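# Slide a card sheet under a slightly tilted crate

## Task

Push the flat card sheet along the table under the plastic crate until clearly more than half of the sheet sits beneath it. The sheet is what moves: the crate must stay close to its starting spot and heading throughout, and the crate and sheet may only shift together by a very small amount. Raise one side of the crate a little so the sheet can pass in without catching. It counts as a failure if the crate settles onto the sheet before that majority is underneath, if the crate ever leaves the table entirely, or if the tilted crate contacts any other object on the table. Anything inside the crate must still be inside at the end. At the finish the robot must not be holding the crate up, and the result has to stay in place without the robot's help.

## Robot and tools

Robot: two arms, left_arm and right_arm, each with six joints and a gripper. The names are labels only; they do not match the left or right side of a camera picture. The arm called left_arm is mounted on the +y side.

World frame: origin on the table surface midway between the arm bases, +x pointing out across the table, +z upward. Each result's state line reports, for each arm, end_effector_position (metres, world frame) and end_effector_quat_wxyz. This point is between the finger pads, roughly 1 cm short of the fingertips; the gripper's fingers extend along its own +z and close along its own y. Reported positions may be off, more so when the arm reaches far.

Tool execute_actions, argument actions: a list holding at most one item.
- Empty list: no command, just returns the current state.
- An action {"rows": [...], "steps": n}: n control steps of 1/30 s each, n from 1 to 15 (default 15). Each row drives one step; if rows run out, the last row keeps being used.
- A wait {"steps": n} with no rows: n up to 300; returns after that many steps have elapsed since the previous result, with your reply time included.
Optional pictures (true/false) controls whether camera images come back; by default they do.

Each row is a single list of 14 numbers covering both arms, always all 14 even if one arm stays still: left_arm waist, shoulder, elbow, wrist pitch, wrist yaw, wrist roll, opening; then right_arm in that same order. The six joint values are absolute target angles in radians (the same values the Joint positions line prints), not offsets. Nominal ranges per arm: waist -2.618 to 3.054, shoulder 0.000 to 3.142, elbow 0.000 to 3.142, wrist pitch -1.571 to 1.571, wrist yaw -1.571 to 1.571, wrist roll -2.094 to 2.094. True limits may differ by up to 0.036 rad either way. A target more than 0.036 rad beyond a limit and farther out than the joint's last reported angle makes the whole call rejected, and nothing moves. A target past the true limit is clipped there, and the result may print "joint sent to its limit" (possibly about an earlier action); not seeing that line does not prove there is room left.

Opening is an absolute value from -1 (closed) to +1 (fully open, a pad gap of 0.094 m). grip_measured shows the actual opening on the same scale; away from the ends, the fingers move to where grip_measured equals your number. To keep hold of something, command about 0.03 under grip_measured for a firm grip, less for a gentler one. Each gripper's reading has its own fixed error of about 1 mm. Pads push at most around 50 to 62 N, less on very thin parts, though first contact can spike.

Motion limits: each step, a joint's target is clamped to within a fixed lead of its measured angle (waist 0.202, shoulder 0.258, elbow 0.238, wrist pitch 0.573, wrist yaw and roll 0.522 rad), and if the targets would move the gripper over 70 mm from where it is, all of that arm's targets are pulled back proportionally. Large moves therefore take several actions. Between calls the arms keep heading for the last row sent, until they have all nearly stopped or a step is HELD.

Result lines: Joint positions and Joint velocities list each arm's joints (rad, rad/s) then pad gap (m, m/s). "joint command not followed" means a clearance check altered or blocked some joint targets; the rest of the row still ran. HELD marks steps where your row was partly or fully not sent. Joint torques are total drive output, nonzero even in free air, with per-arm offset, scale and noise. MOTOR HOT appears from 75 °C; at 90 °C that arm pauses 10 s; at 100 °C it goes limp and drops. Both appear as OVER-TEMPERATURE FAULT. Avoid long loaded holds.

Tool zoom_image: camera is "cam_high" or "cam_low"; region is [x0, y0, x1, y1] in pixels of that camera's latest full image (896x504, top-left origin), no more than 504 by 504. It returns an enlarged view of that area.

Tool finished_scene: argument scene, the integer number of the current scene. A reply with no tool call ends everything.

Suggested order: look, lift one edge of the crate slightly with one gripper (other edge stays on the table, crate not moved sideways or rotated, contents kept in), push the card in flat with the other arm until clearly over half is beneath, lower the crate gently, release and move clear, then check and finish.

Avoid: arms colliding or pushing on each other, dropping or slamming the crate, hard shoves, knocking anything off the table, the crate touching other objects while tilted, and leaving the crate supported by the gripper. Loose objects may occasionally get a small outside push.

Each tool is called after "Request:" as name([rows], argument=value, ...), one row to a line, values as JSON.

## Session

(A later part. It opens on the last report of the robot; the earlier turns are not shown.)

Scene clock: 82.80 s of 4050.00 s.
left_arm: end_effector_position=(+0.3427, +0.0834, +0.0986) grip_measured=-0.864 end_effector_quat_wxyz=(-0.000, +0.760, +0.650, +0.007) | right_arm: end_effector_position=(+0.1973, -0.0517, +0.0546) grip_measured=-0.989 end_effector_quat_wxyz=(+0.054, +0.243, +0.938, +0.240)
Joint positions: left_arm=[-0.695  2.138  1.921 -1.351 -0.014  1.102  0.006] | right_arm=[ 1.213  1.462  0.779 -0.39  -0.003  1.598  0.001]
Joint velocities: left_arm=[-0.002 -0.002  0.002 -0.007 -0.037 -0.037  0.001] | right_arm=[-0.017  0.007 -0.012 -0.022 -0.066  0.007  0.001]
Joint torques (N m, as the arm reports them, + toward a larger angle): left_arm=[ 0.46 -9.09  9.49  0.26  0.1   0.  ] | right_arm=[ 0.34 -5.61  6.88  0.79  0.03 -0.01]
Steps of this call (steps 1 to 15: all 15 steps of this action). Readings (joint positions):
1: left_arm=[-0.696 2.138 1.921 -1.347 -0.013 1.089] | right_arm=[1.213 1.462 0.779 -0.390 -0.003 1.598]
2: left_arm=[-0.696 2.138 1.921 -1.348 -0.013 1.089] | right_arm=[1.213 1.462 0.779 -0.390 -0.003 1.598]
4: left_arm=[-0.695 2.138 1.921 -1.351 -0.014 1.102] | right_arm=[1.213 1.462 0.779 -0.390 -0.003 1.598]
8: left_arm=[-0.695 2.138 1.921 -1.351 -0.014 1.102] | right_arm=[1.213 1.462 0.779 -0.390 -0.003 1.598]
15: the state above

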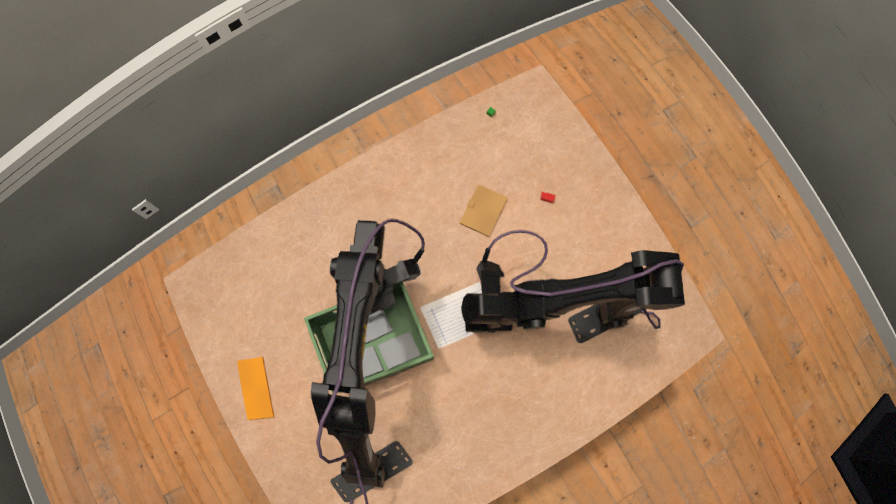

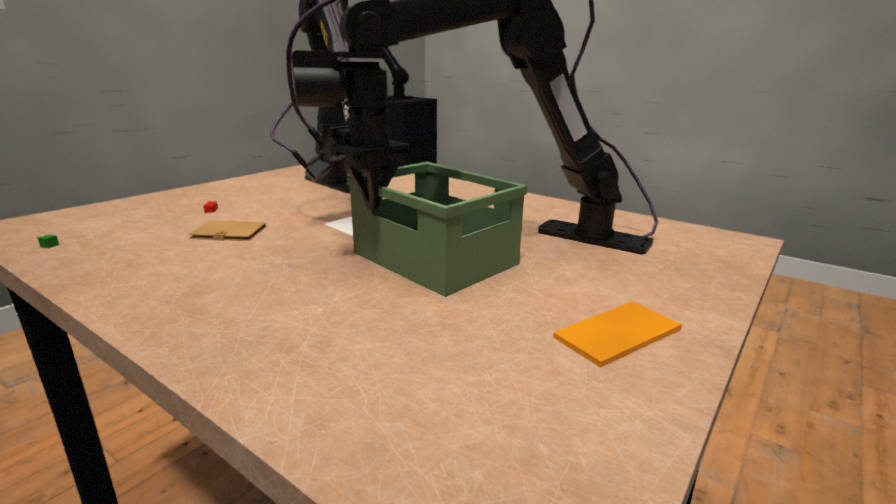

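Request:
execute_actions([
  {"rows":[[-0.685,2.14,1.98,-1.39,0,1.1,-0.89,1.216,1.45,0.78,-0.4,0,1.6,-1],[-0.685,2.14,1.98,-1.39,0,1.1,-0.89,1.216,1.45,0.78,-0.4,0,1.6,-1],[-0.685,2.14,1.98,-1.39,0,1.1,-0.89,1.216,1.45,0.78,-0.4,0,1.6,-1],[-0.68,2.14,2.01,-1.42,0,1.1,-0.89,1.216,1.45,0.78,-0.4,0,1.6,-1],[-0.68,2.14,2.01,-1.42,0,1.1,-0.89,1.216,1.45,0.78,-0.4,0,1.6,-1],[-0.68,2.14,2.01,-1.42,0,1.1,-0.89,1.216,1.45,0.78,-0.4,0,1.6,-1],[-0.67,2.13,2.04,-1.46,0,1.1,-0.89,1.216,1.45,0.78,-0.4,0,1.6,-1]],"steps":15},
], pictures=false)

Request:
execute_actions([
  {"steps":20},
])

Request:
zoom_image(camera="cam_low", region=[280,80,560,300])

Scene clock: 90.03 s of 4050.00 s.
left_arm: end_effector_position=(+0.3450, +0.0879, +0.1032) grip_measured=-0.864 end_effector_quat_wxyz=(-0.012, +0.753, +0.658, -0.002) | right_arm: end_effector_position=(+0.1973, -0.0517, +0.0546) grip_measured=-0.989 end_effector_quat_wxyz=(+0.054, +0.243, +0.938, +0.240)
Joint positions: left_arm=[-0.679  2.167  1.984 -1.412 -0.002  1.096  0.006] | right_arm=[ 1.213  1.462  0.779 -0.39  -0.003  1.598  0.001]
Joint velocities: left_arm=[-0.002  0.002 -0.007 -0.022 -0.051  0.007 -0.   ] | right_arm=[ 0.002 -0.007 -0.022  0.022  0.022 -0.022 -0.   ]
Joint torques (N m, as the arm reports them, + toward a larger angle): left_arm=[  0.68 -11.88  11.94  -0.19   0.     0.09] | right_arm=[ 0.35 -5.6   6.87  0.79  0.03 -0.01]
Steps of this call (steps 1 to 15: the robot went on to your last target; steps 16 to 90: nothing new was sent; then 3.73 s passed at rest; steps 91 to 105: all 15 steps of this action). Readings (joint positions):
91: left_arm=[-0.695 2.140 1.926 -1.355 -0.013 1.102] | right_arm=[1.213 1.462 0.779 -0.390 -0.003 1.598]
92: left_arm=[-0.695 2.144 1.932 -1.361 -0.012 1.102] | right_arm=[1.213 1.462 0.779 -0.390 -0.003 1.598]
94: left_arm=[-0.694 2.150 1.944 -1.372 -0.010 1.103] | right_arm=[1.213 1.462 0.779 -0.390 -0.003 1.598]
98: left_arm=[-0.689 2.165 1.973 -1.402 -0.003 1.105] | right_arm=[1.213 1.462 0.779 -0.390 -0.003 1.598]
105: the state above

Scene clock: 90.70 s of 4050.00 s.
left_arm: end_effector_position=(+0.3451, +0.0880, +0.1032) grip_measured=-0.864 end_effector_quat_wxyz=(-0.012, +0.752, +0.659, -0.002) | right_arm: end_effector_position=(+0.1973, -0.0517, +0.0546) grip_measured=-0.989 end_effector_quat_wxyz=(+0.054, +0.243, +0.938, +0.240)
Joint positions: left_arm=[-0.678  2.167  1.984 -1.412 -0.002  1.096  0.006] | right_arm=[ 1.213  1.462  0.779 -0.39  -0.003  1.598  0.001]
Joint velocities: left_arm=[-0.007  0.007  0.002 -0.051 -0.022  0.081 -0.   ] | right_arm=[-0.022 -0.007  0.002 -0.051 -0.051 -0.022  0.   ]
Joint torques (N m, as the arm reports them, + toward a larger angle): left_arm=[  0.69 -11.88  11.96  -0.2    0.     0.07] | right_arm=[ 0.34 -5.61  6.87  0.79  0.03 -0.01]
Steps of this call (steps 1 to 15: the robot went on to your last target; steps 16 to 20: nothing new was sent). Readings (joint positions):
1: left_arm=[-0.678 2.167 1.984 -1.412 -0.002 1.096] | right_arm=[1.213 1.462 0.779 -0.390 -0.003 1.598]
2: left_arm=[-0.678 2.167 1.984 -1.412 -0.002 1.096] | right_arm=[1.213 1.462 0.779 -0.390 -0.003 1.598]
4: left_arm=[-0.678 2.167 1.984 -1.412 -0.002 1.096] | right_arm=[1.213 1.462 0.779 -0.390 -0.003 1.598]
8: left_arm=[-0.678 2.167 1.984 -1.412 -0.002 1.096] | right_arm=[1.213 1.462 0.779 -0.390 -0.003 1.598]
20: the state above
All arms were judged still, so your last target was given up. Only a new action makes them travel on or press farther. Fingers that are still opening or closing keep moving.

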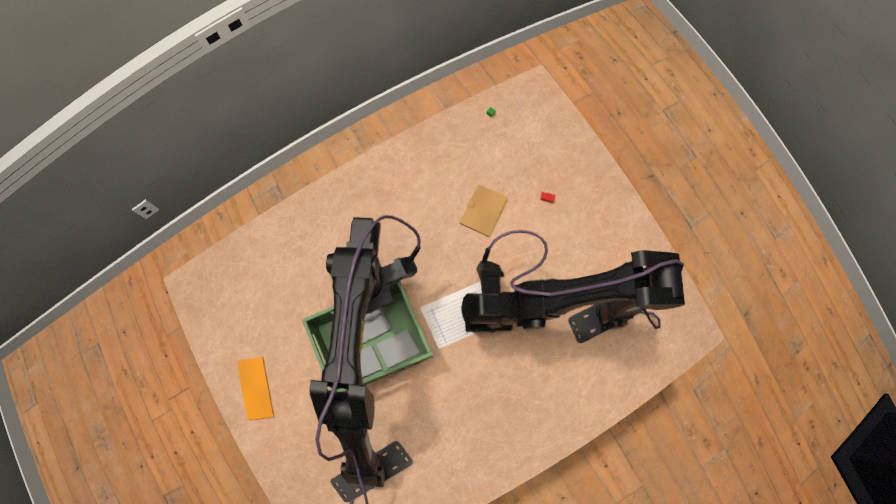

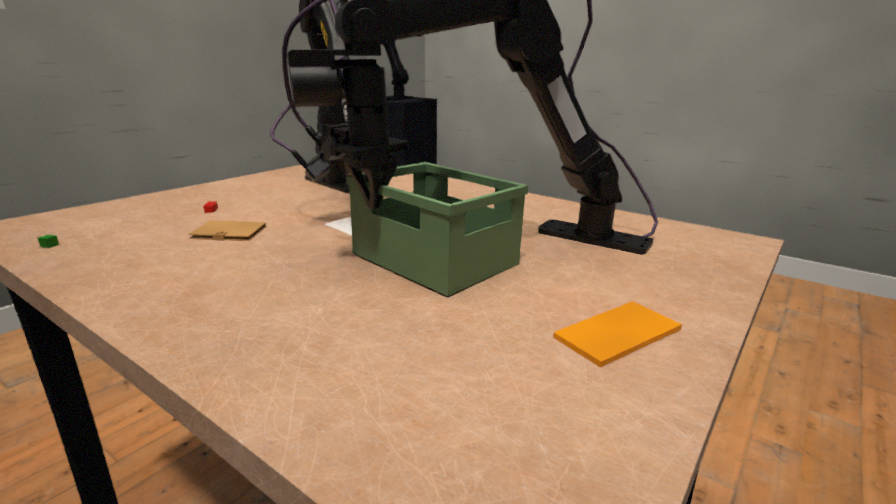

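Region (280, 80, 560, 300) of cam_low's 896x504 image, scaled by 1.800, with more detail than that image has; it fills the top 396 rows of this view, and the rest is white.

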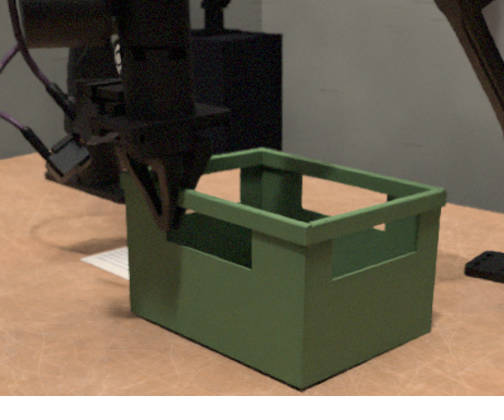

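Request:
execute_actions([
  {"rows":[[-0.655,2.1,2.03,-1.45,0.04,1.1,-0.89,1.216,1.45,0.78,-0.4,0,1.6,-1],[-0.655,2.1,2.03,-1.45,0.04,1.1,-0.89,1.216,1.45,0.78,-0.4,0,1.6,-1],[-0.655,2.1,2.03,-1.45,0.04,1.1,-0.89,1.216,1.45,0.78,-0.4,0,1.6,-1],[-0.655,2.1,2.03,-1.45,0.04,1.1,-0.89,1.216,1.45,0.78,-0.4,0,1.6,-1],[-0.655,2.1,2.03,-1.45,0.04,1.1,-0.89,1.216,1.45,0.78,-0.4,0,1.6,-1],[-0.655,2.1,2.03,-1.45,0.04,1.1,-0.89,1.216,1.45,0.78,-0.4,0,1.6,-1],[-0.635,2.07,2.02,-1.44,0.09,1.1,-0.89,1.216,1.45,0.78,-0.4,0,1.6,-1]],"steps":15},
], pictures=false)

Request:
execute_actions([
  {"steps":20},
])

Request:
zoom_image(camera="cam_low", region=[280,80,560,300])

Scene clock: 99.47 s of 4050.00 s.
left_arm: end_effector_position=(+0.3513, +0.0966, +0.1103) grip_measured=-0.864 end_effector_quat_wxyz=(+0.002, +0.739, +0.673, -0.017) | right_arm: end_effector_position=(+0.1973, -0.0517, +0.0546) grip_measured=-0.989 end_effector_quat_wxyz=(+0.054, +0.243, +0.938, +0.240)
Joint positions: left_arm=[-0.637  2.149  1.984 -1.411  0.034  1.098  0.006] | right_arm=[ 1.213  1.462  0.779 -0.39  -0.003  1.598  0.001]
Joint velocities: left_arm=[-0.002  0.007  0.012  0.007 -0.022 -0.037 -0.001] | right_arm=[-0.007 -0.027 -0.007 -0.022 -0.007 -0.022 -0.002]
Joint torques (N m, as the arm reports them, + toward a larger angle): left_arm=[  0.2  -14.85  10.13   0.03   0.53   0.03] | right_arm=[ 0.35 -5.62  6.87  0.79  0.03 -0.01]
Steps of this call (steps 1 to 90: nothing new was sent; then 5.27 s passed at rest; steps 91 to 105: all 15 steps of this action). Readings (joint positions):
91: left_arm=[-0.677 2.167 1.984 -1.412 0.001 1.096] | right_arm=[1.213 1.462 0.779 -0.390 -0.003 1.598]
92: left_arm=[-0.675 2.167 1.984 -1.412 0.003 1.096] | right_arm=[1.213 1.462 0.779 -0.390 -0.003 1.598]
94: left_arm=[-0.670 2.167 1.984 -1.410 0.005 1.096] | right_arm=[1.213 1.462 0.779 -0.390 -0.003 1.598]
98: left_arm=[-0.659 2.163 1.984 -1.407 0.018 1.098] | right_arm=[1.213 1.462 0.779 -0.390 -0.003 1.598]
105: the state above

Scene clock: 100.13 s of 4050.00 s.
left_arm: end_effector_position=(+0.3512, +0.0965, +0.1103) grip_measured=-0.864 end_effector_quat_wxyz=(+0.002, +0.739, +0.673, -0.017) | right_arm: end_effector_position=(+0.1973, -0.0517, +0.0546) grip_measured=-0.989 end_effector_quat_wxyz=(+0.054, +0.243, +0.938, +0.240)
Joint positions: left_arm=[-0.637  2.149  1.984 -1.411  0.034  1.098  0.006] | right_arm=[ 1.213  1.462  0.779 -0.39  -0.003  1.598  0.001]
Joint velocities: left_arm=[-0.007  0.002 -0.017  0.007  0.007 -0.022  0.   ] | right_arm=[ 0.007  0.007  0.007  0.007 -0.022  0.037  0.001]
Joint torques (N m, as the arm reports them, + toward a larger angle): left_arm=[  0.18 -14.77  10.12   0.03   0.53   0.04] | right_arm=[ 0.37 -5.6   6.87  0.79  0.03 -0.01]
Steps of this call (steps 1 to 15: the robot went on to your last target; steps 16 to 20: nothing new was sent). Readings (joint positions):
1: left_arm=[-0.637 2.149 1.984 -1.411 0.034 1.098] | right_arm=[1.213 1.462 0.779 -0.390 -0.003 1.598]
2: left_arm=[-0.637 2.149 1.984 -1.411 0.034 1.098] | right_arm=[1.213 1.462 0.779 -0.390 -0.003 1.598]
4: left_arm=[-0.637 2.149 1.984 -1.411 0.034 1.098] | right_arm=[1.213 1.462 0.779 -0.390 -0.003 1.598]
8: left_arm=[-0.637 2.149 1.984 -1.411 0.034 1.098] | right_arm=[1.213 1.462 0.779 -0.390 -0.003 1.598]
20: the state above
All arms were judged still, so your last target was given up. Only a new action makes them travel on or press farther. Fingers that are still opening or closing keep moving.

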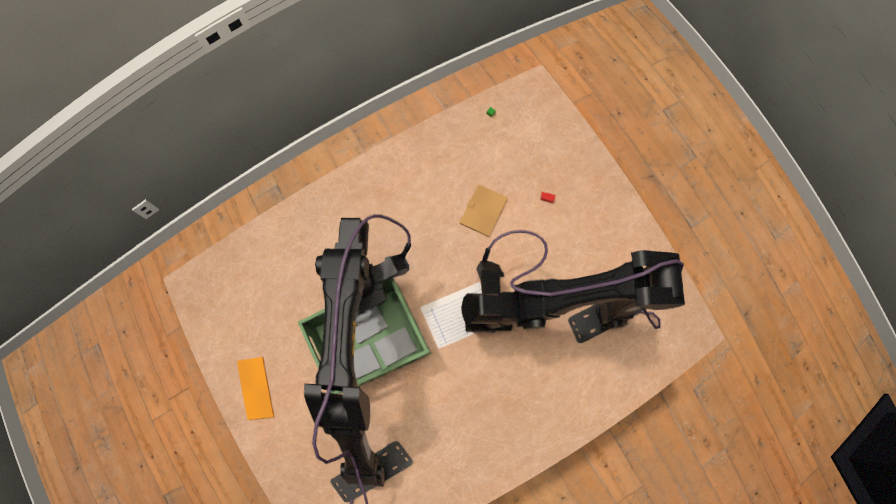

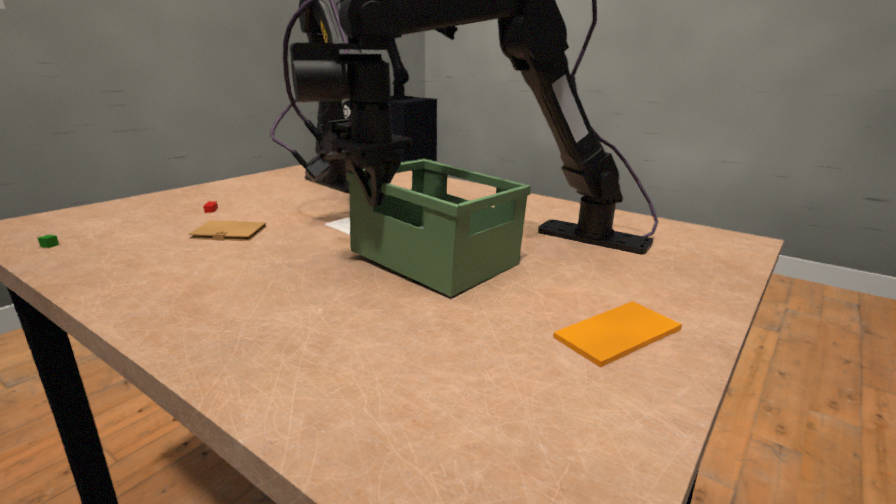

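Region (280, 80, 560, 300) of cam_low's 896x504 image, scaled by 1.800, with more detail than that image has; it fills the top 396 rows of this view, and the rest is white.

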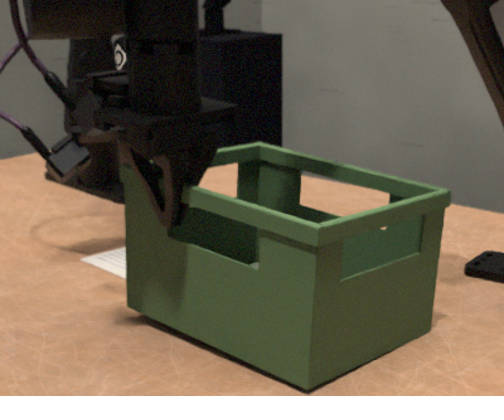

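Request:
execute_actions([
  {"rows":[[-0.65,2.03,2.02,-1.46,0.16,1.16,-0.89,1.216,1.45,0.78,-0.4,0,1.6,-1]],"steps":15},
], pictures=false)

Request:
execute_actions([
  {"steps":20},
])

Request:
zoom_image(camera="cam_low", region=[280,80,560,300])

Scene clock: 104.50 s of 4050.00 s.
left_arm: end_effector_position=(+0.3443, +0.0851, +0.1280) grip_measured=-0.864 end_effector_quat_wxyz=(+0.033, +0.759, +0.648, -0.043) | right_arm: end_effector_position=(+0.1973, -0.0517, +0.0546) grip_measured=-0.989 end_effector_quat_wxyz=(+0.054, +0.243, +0.938, +0.240)
Joint positions: left_arm=[-0.641  2.106  1.984 -1.41   0.101  1.156  0.006] | right_arm=[ 1.213  1.462  0.779 -0.39  -0.003  1.598  0.001]
Joint velocities: left_arm=[-0.002 -0.007 -0.007  0.022 -0.022  0.022 -0.001] | right_arm=[-0.017 -0.012 -0.002  0.022  0.081  0.007 -0.001]
Joint torques (N m, as the arm reports them, + toward a larger angle): left_arm=[ -0.67 -14.23  10.12  -0.1    0.58   0.06] | right_arm=[ 0.36 -5.61  6.86  0.79  0.03  0.  ]
Steps of this call (steps 1 to 90: nothing new was sent; then 0.87 s passed at rest; steps 91 to 105: all 15 steps of this action). Readings (joint positions):
91: left_arm=[-0.637 2.146 1.984 -1.412 0.042 1.105] | right_arm=[1.213 1.462 0.779 -0.390 -0.003 1.598]
92: left_arm=[-0.637 2.142 1.984 -1.416 0.049 1.114] | right_arm=[1.213 1.462 0.779 -0.390 -0.003 1.598]
94: left_arm=[-0.638 2.130 1.984 -1.421 0.066 1.132] | right_arm=[1.213 1.462 0.779 -0.390 -0.003 1.598]
98: left_arm=[-0.640 2.109 1.984 -1.412 0.093 1.148] | right_arm=[1.213 1.462 0.779 -0.390 -0.003 1.598]
105: the state above

Scene clock: 105.17 s of 4050.00 s.
left_arm: end_effector_position=(+0.3442, +0.0850, +0.1280) grip_measured=-0.864 end_effector_quat_wxyz=(+0.033, +0.760, +0.648, -0.043) | right_arm: end_effector_position=(+0.1973, -0.0517, +0.0546) grip_measured=-0.989 end_effector_quat_wxyz=(+0.054, +0.243, +0.938, +0.240)
Joint positions: left_arm=[-0.641  2.106  1.984 -1.41   0.101  1.157  0.006] | right_arm=[ 1.213  1.462  0.779 -0.39  -0.003  1.598  0.001]
Joint velocities: left_arm=[-0.027 -0.012  0.012  0.066  0.022 -0.066 -0.   ] | right_arm=[ 0.002  0.002  0.002  0.081 -0.022  0.007 -0.   ]
Joint torques (N m, as the arm reports them, + toward a larger angle): left_arm=[ -0.56 -14.3   10.1   -0.11   0.58   0.05] | right_arm=[ 0.34 -5.58  6.87  0.79  0.03  0.  ]
Steps of this call (steps 1 to 15: the robot went on to your last target; steps 16 to 20: nothing new was sent). Readings (joint positions):
1: left_arm=[-0.641 2.106 1.984 -1.410 0.101 1.156] | right_arm=[1.213 1.462 0.779 -0.390 -0.003 1.598]
2: left_arm=[-0.641 2.106 1.984 -1.410 0.101 1.156] | right_arm=[1.213 1.462 0.779 -0.390 -0.003 1.598]
4: left_arm=[-0.641 2.106 1.984 -1.410 0.101 1.156] | right_arm=[1.213 1.462 0.779 -0.390 -0.003 1.598]
8: left_arm=[-0.641 2.106 1.984 -1.410 0.101 1.157] | right_arm=[1.213 1.462 0.779 -0.390 -0.003 1.598]
20: the state above
All arms were judged still, so your last target was given up. Only a new action makes them travel on or press farther. Fingers that are still opening or closing keep moving.

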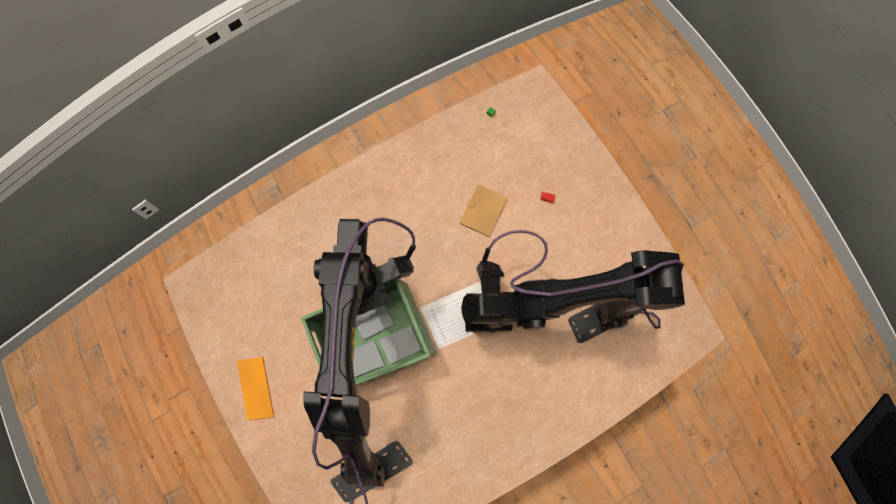

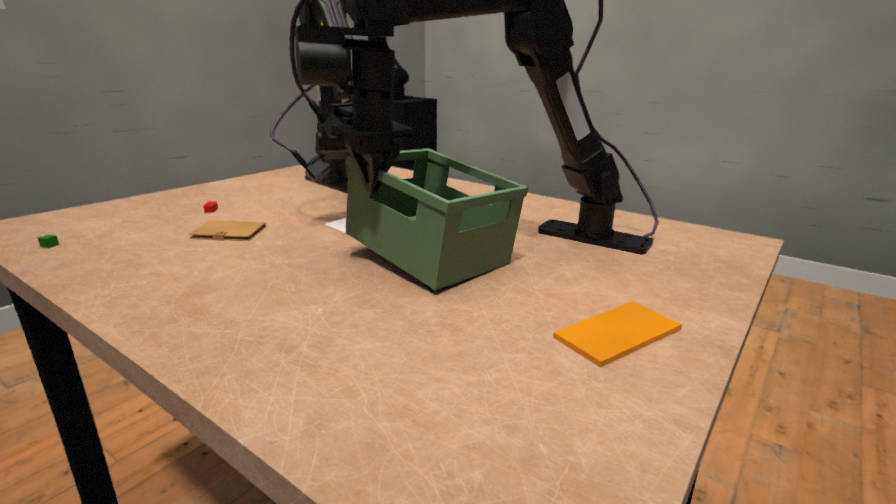

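Region (280, 80, 560, 300) of cam_low's 896x504 image, scaled by 1.800, with more detail than that image has; it fills the top 396 rows of this view, and the rest is white.

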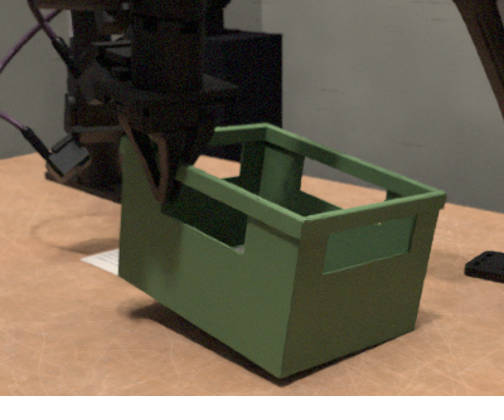

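Request:
execute_actions([
  {"rows":[[-0.62,2.03,2.02,-1.46,0.16,1.19,-0.89,1.15,1.45,0.78,-0.4,0,-1.6,-1]],"steps":15},
], pictures=false)

Request:
execute_actions([
  {"steps":35},
], pictures=false)

Request:
execute_actions([
  {"rows":[[-0.62,2.03,2.02,-1.46,0.16,1.19,-0.89,1.15,1.53,0.65,-0.21,0,-1.6,-1]],"steps":15},
], pictures=false)

Request:
execute_actions([
  {"steps":20},
])

Scene clock: 110.10 s of 4050.00 s.
left_arm: end_effector_position=(+0.3455, +0.0864, +0.1283) grip_measured=-0.864 end_effector_quat_wxyz=(+0.036, +0.761, +0.646, -0.050) | right_arm: end_effector_position=(+0.2143, -0.0615, +0.0544) grip_measured=-0.989 end_effector_quat_wxyz=(+0.204, -0.428, +0.870, +0.137)
Joint positions: left_arm=[-0.63   2.106  1.984 -1.409  0.117  1.172  0.006] | right_arm=[ 1.152  1.462  0.779 -0.392 -0.009  0.119  0.001]
Joint velocities: left_arm=[-0.012  0.007  0.012  0.051  0.022  0.022 -0.   ] | right_arm=[ 0.002 -0.007 -0.007 -0.007 -0.037 -2.806  0.001]
Joint torques (N m, as the arm reports them, + toward a larger angle): left_arm=[  0.81 -14.29  10.16  -0.11   0.44   0.22] | right_arm=[-0.13 -5.61  6.9   0.82  0.09 -0.04]
Steps of this call (steps 1 to 90: nothing new was sent; then 1.43 s passed at rest; steps 91 to 105: all 15 steps of this action). Readings (joint positions):
91: left_arm=[-0.640 2.106 1.984 -1.410 0.102 1.160] | right_arm=[1.204 1.462 0.779 -0.391 -0.008 1.513]
92: left_arm=[-0.638 2.106 1.984 -1.410 0.106 1.164] | right_arm=[1.189 1.462 0.779 -0.392 -0.009 1.413]
94: left_arm=[-0.634 2.106 1.984 -1.410 0.111 1.167] | right_arm=[1.161 1.462 0.779 -0.392 -0.009 1.215]
98: left_arm=[-0.630 2.106 1.984 -1.409 0.115 1.169] | right_arm=[1.152 1.462 0.779 -0.392 -0.009 0.817]
105: the state above

Scene clock: 111.27 s of 4050.00 s.
left_arm: end_effector_position=(+0.3455, +0.0864, +0.1283) grip_measured=-0.864 end_effector_quat_wxyz=(+0.036, +0.761, +0.646, -0.050) | right_arm: end_effector_position=(+0.2156, -0.0622, +0.0544) grip_measured=-0.989 end_effector_quat_wxyz=(-0.236, +0.937, -0.248, +0.068)
Joint positions: left_arm=[-0.63   2.106  1.984 -1.409  0.117  1.172  0.006] | right_arm=[ 1.152  1.462  0.779 -0.392 -0.    -1.595  0.001]
Joint velocities: left_arm=[-0.017 -0.002 -0.007 -0.066 -0.037  0.007  0.   ] | right_arm=[ 0.012 -0.002 -0.012 -0.037 -0.066  0.007  0.001]
Joint torques (N m, as the arm reports them, + toward a larger angle): left_arm=[  0.78 -14.32  10.11  -0.1    0.43   0.22] | right_arm=[-0.11 -5.61  6.87  0.81  0.01 -0.04]
Steps of this call (steps 1 to 35: the robot went on to your last target). Readings (joint positions):
1: left_arm=[-0.630 2.106 1.984 -1.409 0.117 1.172] | right_arm=[1.152 1.462 0.779 -0.392 -0.009 0.018]
2: left_arm=[-0.630 2.106 1.984 -1.409 0.117 1.172] | right_arm=[1.152 1.462 0.779 -0.392 -0.009 -0.082]
4: left_arm=[-0.630 2.106 1.984 -1.409 0.117 1.172] | right_arm=[1.152 1.462 0.779 -0.392 -0.008 -0.283]
8: left_arm=[-0.630 2.106 1.984 -1.409 0.117 1.172] | right_arm=[1.152 1.462 0.779 -0.392 -0.007 -0.686]
35: the state above

Scene clock: 111.77 s of 4050.00 s.
left_arm: end_effector_position=(+0.3455, +0.0864, +0.1283) grip_measured=-0.864 end_effector_quat_wxyz=(+0.036, +0.761, +0.646, -0.050) | right_arm: end_effector_position=(+0.2121, -0.0686, +0.0176) grip_measured=-0.990 end_effector_quat_wxyz=(-0.233, +0.938, -0.246, +0.069)
Joint positions: left_arm=[-0.63   2.106  1.984 -1.409  0.117  1.172  0.006] | right_arm=[ 1.152  1.522  0.666 -0.223  0.001 -1.599  0.   ]
Joint velocities: left_arm=[ 0.007 -0.012 -0.012 -0.037 -0.037 -0.022 -0.001] | right_arm=[-0.022 -0.007 -0.017 -0.037 -0.007  0.007 -0.001]
Joint torques (N m, as the arm reports them, + toward a larger angle): left_arm=[  0.78 -14.29  10.11  -0.11   0.45   0.21] | right_arm=[-0.08 -4.37  4.94  0.98 -0.01 -0.02]
Steps of this call (steps 1 to 15: all 15 steps of this action). Readings (joint positions):
1: left_arm=[-0.630 2.106 1.984 -1.409 0.117 1.172] | right_arm=[1.152 1.465 0.760 -0.354 -0.000 -1.596]
2: left_arm=[-0.630 2.106 1.984 -1.409 0.117 1.172] | right_arm=[1.152 1.474 0.735 -0.308 -0.000 -1.596]
4: left_arm=[-0.630 2.106 1.984 -1.409 0.117 1.172] | right_arm=[1.152 1.505 0.688 -0.270 -0.000 -1.596]
8: left_arm=[-0.630 2.106 1.984 -1.409 0.117 1.172] | right_arm=[1.152 1.521 0.666 -0.232 0.001 -1.599]
15: the state above

Scene clock: 112.43 s of 4050.00 s.
left_arm: end_effector_position=(+0.3455, +0.0864, +0.1283) grip_measured=-0.864 end_effector_quat_wxyz=(+0.036, +0.761, +0.646, -0.050) | right_arm: end_effector_position=(+0.2123, -0.0682, +0.0178) grip_measured=-0.990 end_effector_quat_wxyz=(-0.234, +0.938, -0.246, +0.069)
Joint positions: left_arm=[-0.63   2.106  1.984 -1.409  0.117  1.172  0.006] | right_arm=[ 1.152  1.522  0.666 -0.221  0.001 -1.599  0.   ]
Joint velocities: left_arm=[-0.017  0.017  0.002  0.037 -0.007  0.007 -0.001] | right_arm=[ 0.007 -0.017  0.002 -0.037  0.037 -0.022 -0.001]
Joint torques (N m, as the arm reports them, + toward a larger angle): left_arm=[  0.79 -14.32  10.15  -0.11   0.44   0.22] | right_arm=[-0.08 -4.34  4.94  0.98 -0.01 -0.03]
Steps of this call (steps 1 to 15: the robot went on to your last target; steps 16 to 20: nothing new was sent). Readings (joint positions):
1: left_arm=[-0.630 2.106 1.984 -1.409 0.117 1.172] | right_arm=[1.152 1.522 0.666 -0.223 0.001 -1.599]
2: left_arm=[-0.630 2.106 1.984 -1.409 0.117 1.172] | right_arm=[1.152 1.522 0.666 -0.222 0.001 -1.599]
4: left_arm=[-0.630 2.106 1.984 -1.409 0.117 1.172] | right_arm=[1.152 1.522 0.666 -0.222 0.001 -1.599]
8: left_arm=[-0.630 2.106 1.984 -1.409 0.117 1.172] | right_arm=[1.152 1.522 0.666 -0.222 0.001 -1.599]
20: the state above
All arms were judged still, so your last target was given up. Only a new action makes them travel on or press farther. Fingers that are still opening or closing keep moving.

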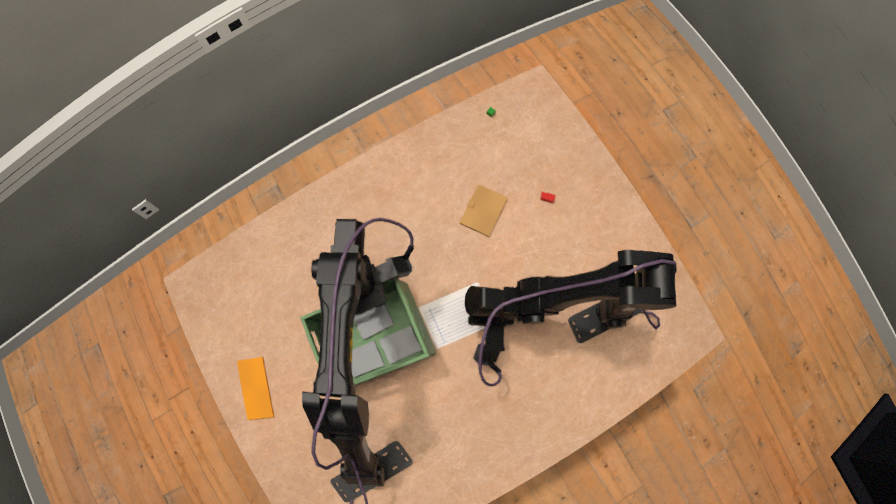

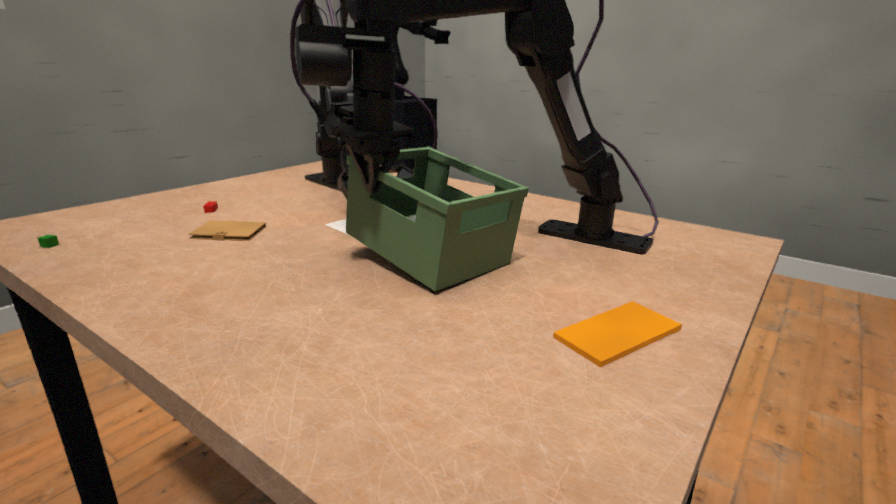

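Request:
execute_actions([
  {"rows":[[-0.62,2.03,2.02,-1.46,0.16,1.19,-0.89,1.155,1.56,0.66,-0.19,0,-1.6,-1],[-0.62,2.03,2.02,-1.46,0.16,1.19,-0.89,1.155,1.56,0.66,-0.19,0,-1.6,-1],[-0.62,2.03,2.02,-1.46,0.16,1.19,-0.89,1.16,1.59,0.675,-0.16,0,-1.6,-1],[-0.62,2.03,2.02,-1.46,0.16,1.19,-0.89,1.16,1.59,0.675,-0.16,0,-1.6,-1],[-0.62,2.03,2.02,-1.46,0.16,1.19,-0.89,1.167,1.62,0.69,-0.13,0,-1.6,-1],[-0.62,2.03,2.02,-1.46,0.16,1.19,-0.89,1.167,1.62,0.69,-0.13,0,-1.6,-1],[-0.62,2.03,2.02,-1.46,0.16,1.19,-0.89,1.174,1.65,0.707,-0.095,0,-1.6,-1],[-0.62,2.03,2.02,-1.46,0.16,1.19,-0.89,1.174,1.65,0.707,-0.095,0,-1.6,-1],[-0.62,2.03,2.02,-1.46,0.16,1.19,-0.89,1.181,1.68,0.723,-0.06,0,-1.6,-1],[-0.62,2.03,2.02,-1.46,0.16,1.19,-0.89,1.181,1.68,0.723,-0.06,0,-1.6,-1],[-0.62,2.03,2.02,-1.46,0.16,1.19,-0.89,1.188,1.707,0.739,-0.03,0,-1.6,-1]],"steps":15},
], pictures=false)

Request:
execute_actions([
  {"steps":15},
])

Scene clock: 122.53 s of 4050.00 s.
left_arm: end_effector_position=(+0.3455, +0.0864, +0.1283) grip_measured=-0.864 end_effector_quat_wxyz=(+0.036, +0.761, +0.646, -0.050) | right_arm: end_effector_position=(+0.2311, -0.0179, +0.0154) grip_measured=-0.990 end_effector_quat_wxyz=(-0.291, +0.925, -0.229, +0.084)
Joint positions: left_arm=[-0.63   2.106  1.984 -1.409  0.117  1.172  0.006] | right_arm=[ 1.18   1.676  0.735 -0.015  0.007 -1.6    0.   ]
Joint velocities: left_arm=[-0.007 -0.007 -0.007 -0.037  0.007 -0.037 -0.   ] | right_arm=[ 0.027  0.066 -0.017  0.168 -0.037 -0.022  0.001]
Joint torques (N m, as the arm reports them, + toward a larger angle): left_arm=[  0.8  -14.3   10.14  -0.1    0.43   0.23] | right_arm=[ 0.75 -4.2   6.5   0.67 -0.07 -0.02]
Steps of this call (steps 1 to 90: nothing new was sent; then 6.60 s passed at rest; steps 91 to 105: all 15 steps of this action). Readings (joint positions):
91: left_arm=[-0.630 2.106 1.984 -1.409 0.117 1.172] | right_arm=[1.152 1.526 0.666 -0.218 0.001 -1.599]
92: left_arm=[-0.630 2.106 1.984 -1.409 0.117 1.172] | right_arm=[1.152 1.532 0.666 -0.212 0.001 -1.599]
94: left_arm=[-0.630 2.106 1.984 -1.409 0.117 1.172] | right_arm=[1.152 1.547 0.668 -0.188 0.002 -1.600]
98: left_arm=[-0.630 2.106 1.984 -1.409 0.117 1.172] | right_arm=[1.161 1.596 0.693 -0.124 0.005 -1.600]
105: the state above

Scene clock: 123.03 s of 4050.00 s.
left_arm: end_effector_position=(+0.3455, +0.0864, +0.1283) grip_measured=-0.864 end_effector_quat_wxyz=(+0.036, +0.761, +0.646, -0.050) | right_arm: end_effector_position=(+0.2320, -0.0163, +0.0156) grip_measured=-0.990 end_effector_quat_wxyz=(-0.294, +0.924, -0.229, +0.085)
Joint positions: left_arm=[-0.63   2.106  1.984 -1.409  0.117  1.172  0.006] | right_arm=[ 1.18   1.68   0.735 -0.004  0.007 -1.6    0.   ]
Joint velocities: left_arm=[ 0.002 -0.012 -0.002 -0.007  0.037  0.095 -0.   ] | right_arm=[-0.002 -0.007 -0.007  0.037  0.007 -0.066 -0.001]
Joint torques (N m, as the arm reports them, + toward a larger angle): left_arm=[  0.81 -14.28  10.13  -0.1    0.45   0.22] | right_arm=[ 0.75 -4.28  6.48  0.82 -0.06 -0.02]
Steps of this call (steps 1 to 15: the robot went on to your last target). Readings (joint positions):
1: left_arm=[-0.630 2.106 1.984 -1.409 0.117 1.172] | right_arm=[1.180 1.677 0.735 -0.011 0.007 -1.600]
2: left_arm=[-0.630 2.106 1.984 -1.409 0.117 1.172] | right_arm=[1.180 1.678 0.735 -0.009 0.007 -1.600]
4: left_arm=[-0.630 2.106 1.984 -1.409 0.117 1.172] | right_arm=[1.180 1.679 0.735 -0.006 0.007 -1.600]
8: left_arm=[-0.630 2.106 1.984 -1.409 0.117 1.172] | right_arm=[1.180 1.679 0.735 -0.004 0.007 -1.600]
15: the state above

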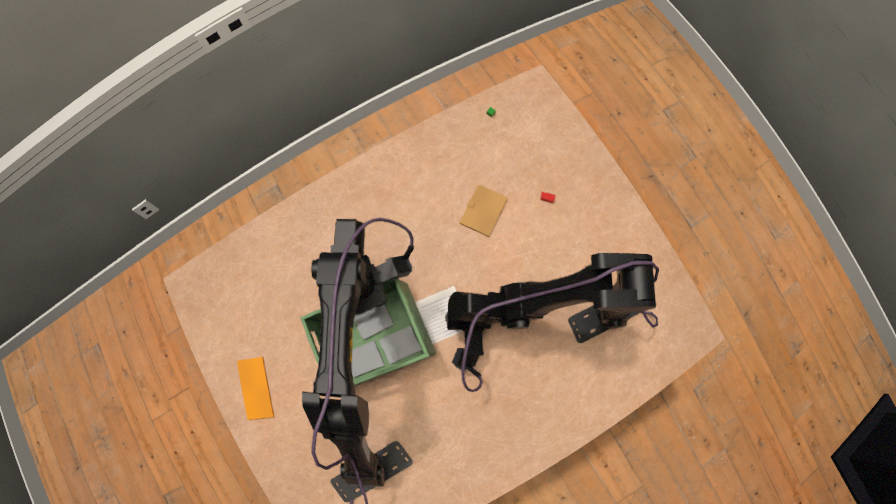

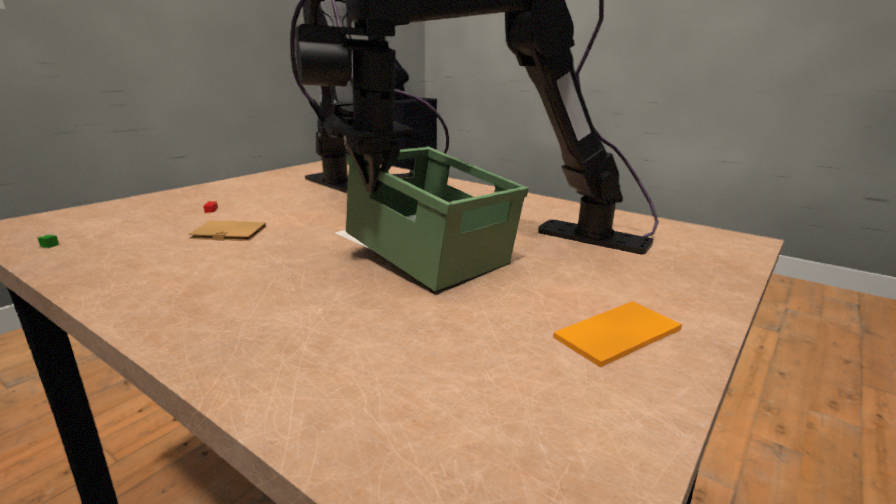

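Working. Continue.

Request:
execute_actions([
  {"rows":[[-0.62,2.03,2.02,-1.46,0.16,1.19,-0.89,1.197,1.733,0.757,0,0,-1.6,-1],[-0.62,2.03,2.02,-1.46,0.16,1.19,-0.89,1.197,1.733,0.757,0,0,-1.6,-1],[-0.62,2.03,2.02,-1.46,0.16,1.19,-0.89,1.206,1.759,0.776,0.025,0,-1.6,-1],[-0.62,2.03,2.02,-1.46,0.16,1.19,-0.89,1.206,1.759,0.776,0.025,0,-1.6,-1],[-0.62,2.03,2.02,-1.46,0.16,1.19,-0.89,1.215,1.785,0.794,0.05,0,-1.6,-1],[-0.62,2.03,2.02,-1.46,0.16,1.19,-0.89,1.215,1.785,0.794,0.05,0,-1.6,-1],[-0.62,2.03,2.02,-1.46,0.16,1.19,-0.89,1.225,1.811,0.813,0.08,0,-1.6,-1],[-0.62,2.03,2.02,-1.46,0.16,1.19,-0.89,1.225,1.811,0.813,0.08,0,-1.6,-1],[-0.62,2.03,2.02,-1.46,0.16,1.19,-0.89,1.235,1.837,0.831,0.106,0,-1.6,-1]],"steps":15},
], pictures=false)

Request:
execute_actions([
  {"steps":15},
])

Scene clock: 131.83 s of 4050.00 s.
left_arm: end_effector_position=(+0.3455, +0.0864, +0.1283) grip_measured=-0.864 end_effector_quat_wxyz=(+0.036, +0.761, +0.646, -0.050) | right_arm: end_effector_position=(+0.2368, +0.0329, +0.0168) grip_measured=-0.990 end_effector_quat_wxyz=(-0.340, +0.914, -0.204, +0.091)
Joint positions: left_arm=[-0.63   2.106  1.984 -1.409  0.117  1.172  0.006] | right_arm=[ 1.228  1.809  0.823  0.134  0.011 -1.6    0.   ]
Joint velocities: left_arm=[ 0.012 -0.002 -0.012  0.066 -0.051 -0.022  0.001] | right_arm=[ 0.007 -0.012 -0.002 -0.022 -0.037 -0.022 -0.001]
Joint torques (N m, as the arm reports them, + toward a larger angle): left_arm=[  0.81 -14.31  10.13  -0.11   0.46   0.23] | right_arm=[ 0.75 -5.38  6.73  0.91 -0.1  -0.02]
Steps of this call (steps 1 to 15: the robot went on to your last target; steps 16 to 90: nothing new was sent; then 5.30 s passed at rest; steps 91 to 105: all 15 steps of this action). Readings (joint positions):
91: left_arm=[-0.630 2.106 1.984 -1.409 0.117 1.172] | right_arm=[1.181 1.683 0.736 -0.001 0.007 -1.600]
92: left_arm=[-0.630 2.106 1.984 -1.409 0.117 1.172] | right_arm=[1.183 1.689 0.740 0.006 0.008 -1.600]
94: left_arm=[-0.630 2.106 1.984 -1.409 0.117 1.172] | right_arm=[1.190 1.710 0.756 0.025 0.009 -1.600]
98: left_arm=[-0.630 2.106 1.984 -1.409 0.117 1.172] | right_arm=[1.209 1.764 0.795 0.075 0.011 -1.600]
105: the state above

Scene clock: 132.33 s of 4050.00 s.
left_arm: end_effector_position=(+0.3455, +0.0864, +0.1283) grip_measured=-0.864 end_effector_quat_wxyz=(+0.036, +0.761, +0.646, -0.050) | right_arm: end_effector_position=(+0.2369, +0.0330, +0.0167) grip_measured=-0.990 end_effector_quat_wxyz=(-0.340, +0.914, -0.204, +0.091)
Joint positions: left_arm=[-0.63   2.106  1.984 -1.409  0.117  1.172  0.006] | right_arm=[ 1.228  1.81   0.823  0.136  0.011 -1.6    0.   ]
Joint velocities: left_arm=[ 0.017  0.007  0.012 -0.022 -0.037 -0.037  0.   ] | right_arm=[ 0.002  0.002 -0.002 -0.037 -0.051 -0.051  0.001]
Joint torques (N m, as the arm reports them, + toward a larger angle): left_arm=[  0.8  -14.32  10.17  -0.11   0.44   0.22] | right_arm=[ 0.71 -5.34  6.75  0.92 -0.1  -0.02]
Steps of this call (steps 1 to 15: the robot went on to your last target). Readings (joint positions):
1: left_arm=[-0.630 2.106 1.984 -1.409 0.117 1.172] | right_arm=[1.228 1.810 0.823 0.134 0.011 -1.600]
2: left_arm=[-0.630 2.106 1.984 -1.409 0.117 1.172] | right_arm=[1.228 1.810 0.823 0.135 0.011 -1.600]
4: left_arm=[-0.630 2.106 1.984 -1.409 0.117 1.172] | right_arm=[1.228 1.810 0.823 0.135 0.011 -1.600]
8: left_arm=[-0.630 2.106 1.984 -1.409 0.117 1.172] | right_arm=[1.228 1.810 0.823 0.136 0.011 -1.600]
15: the state above
All arms were judged still, so your last target was given up. Only a new action makes them travel on or press farther. Fingers that are still opening or closing keep moving.

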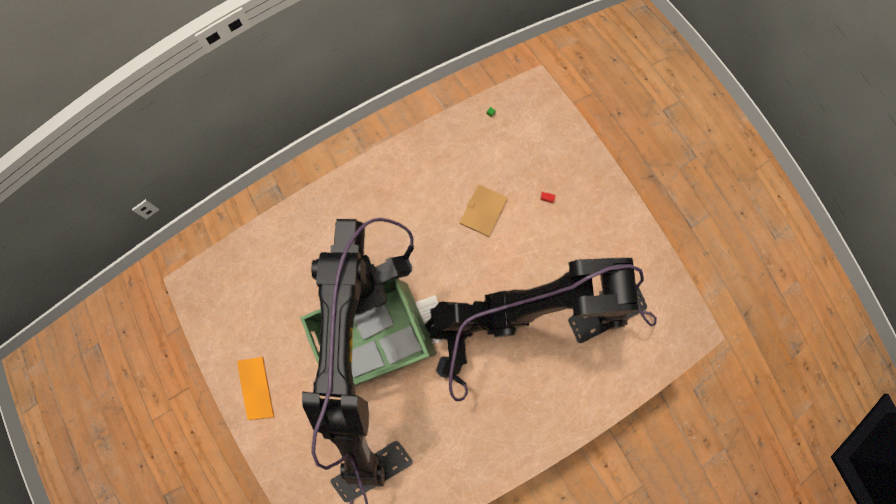

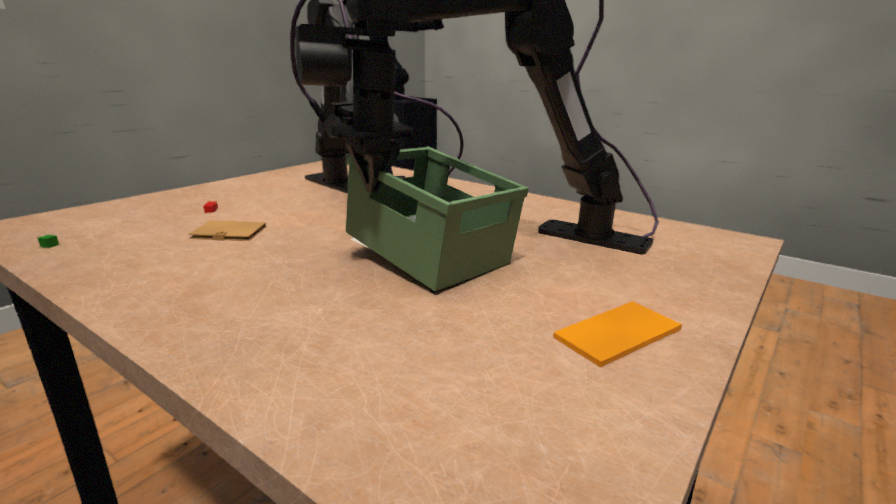

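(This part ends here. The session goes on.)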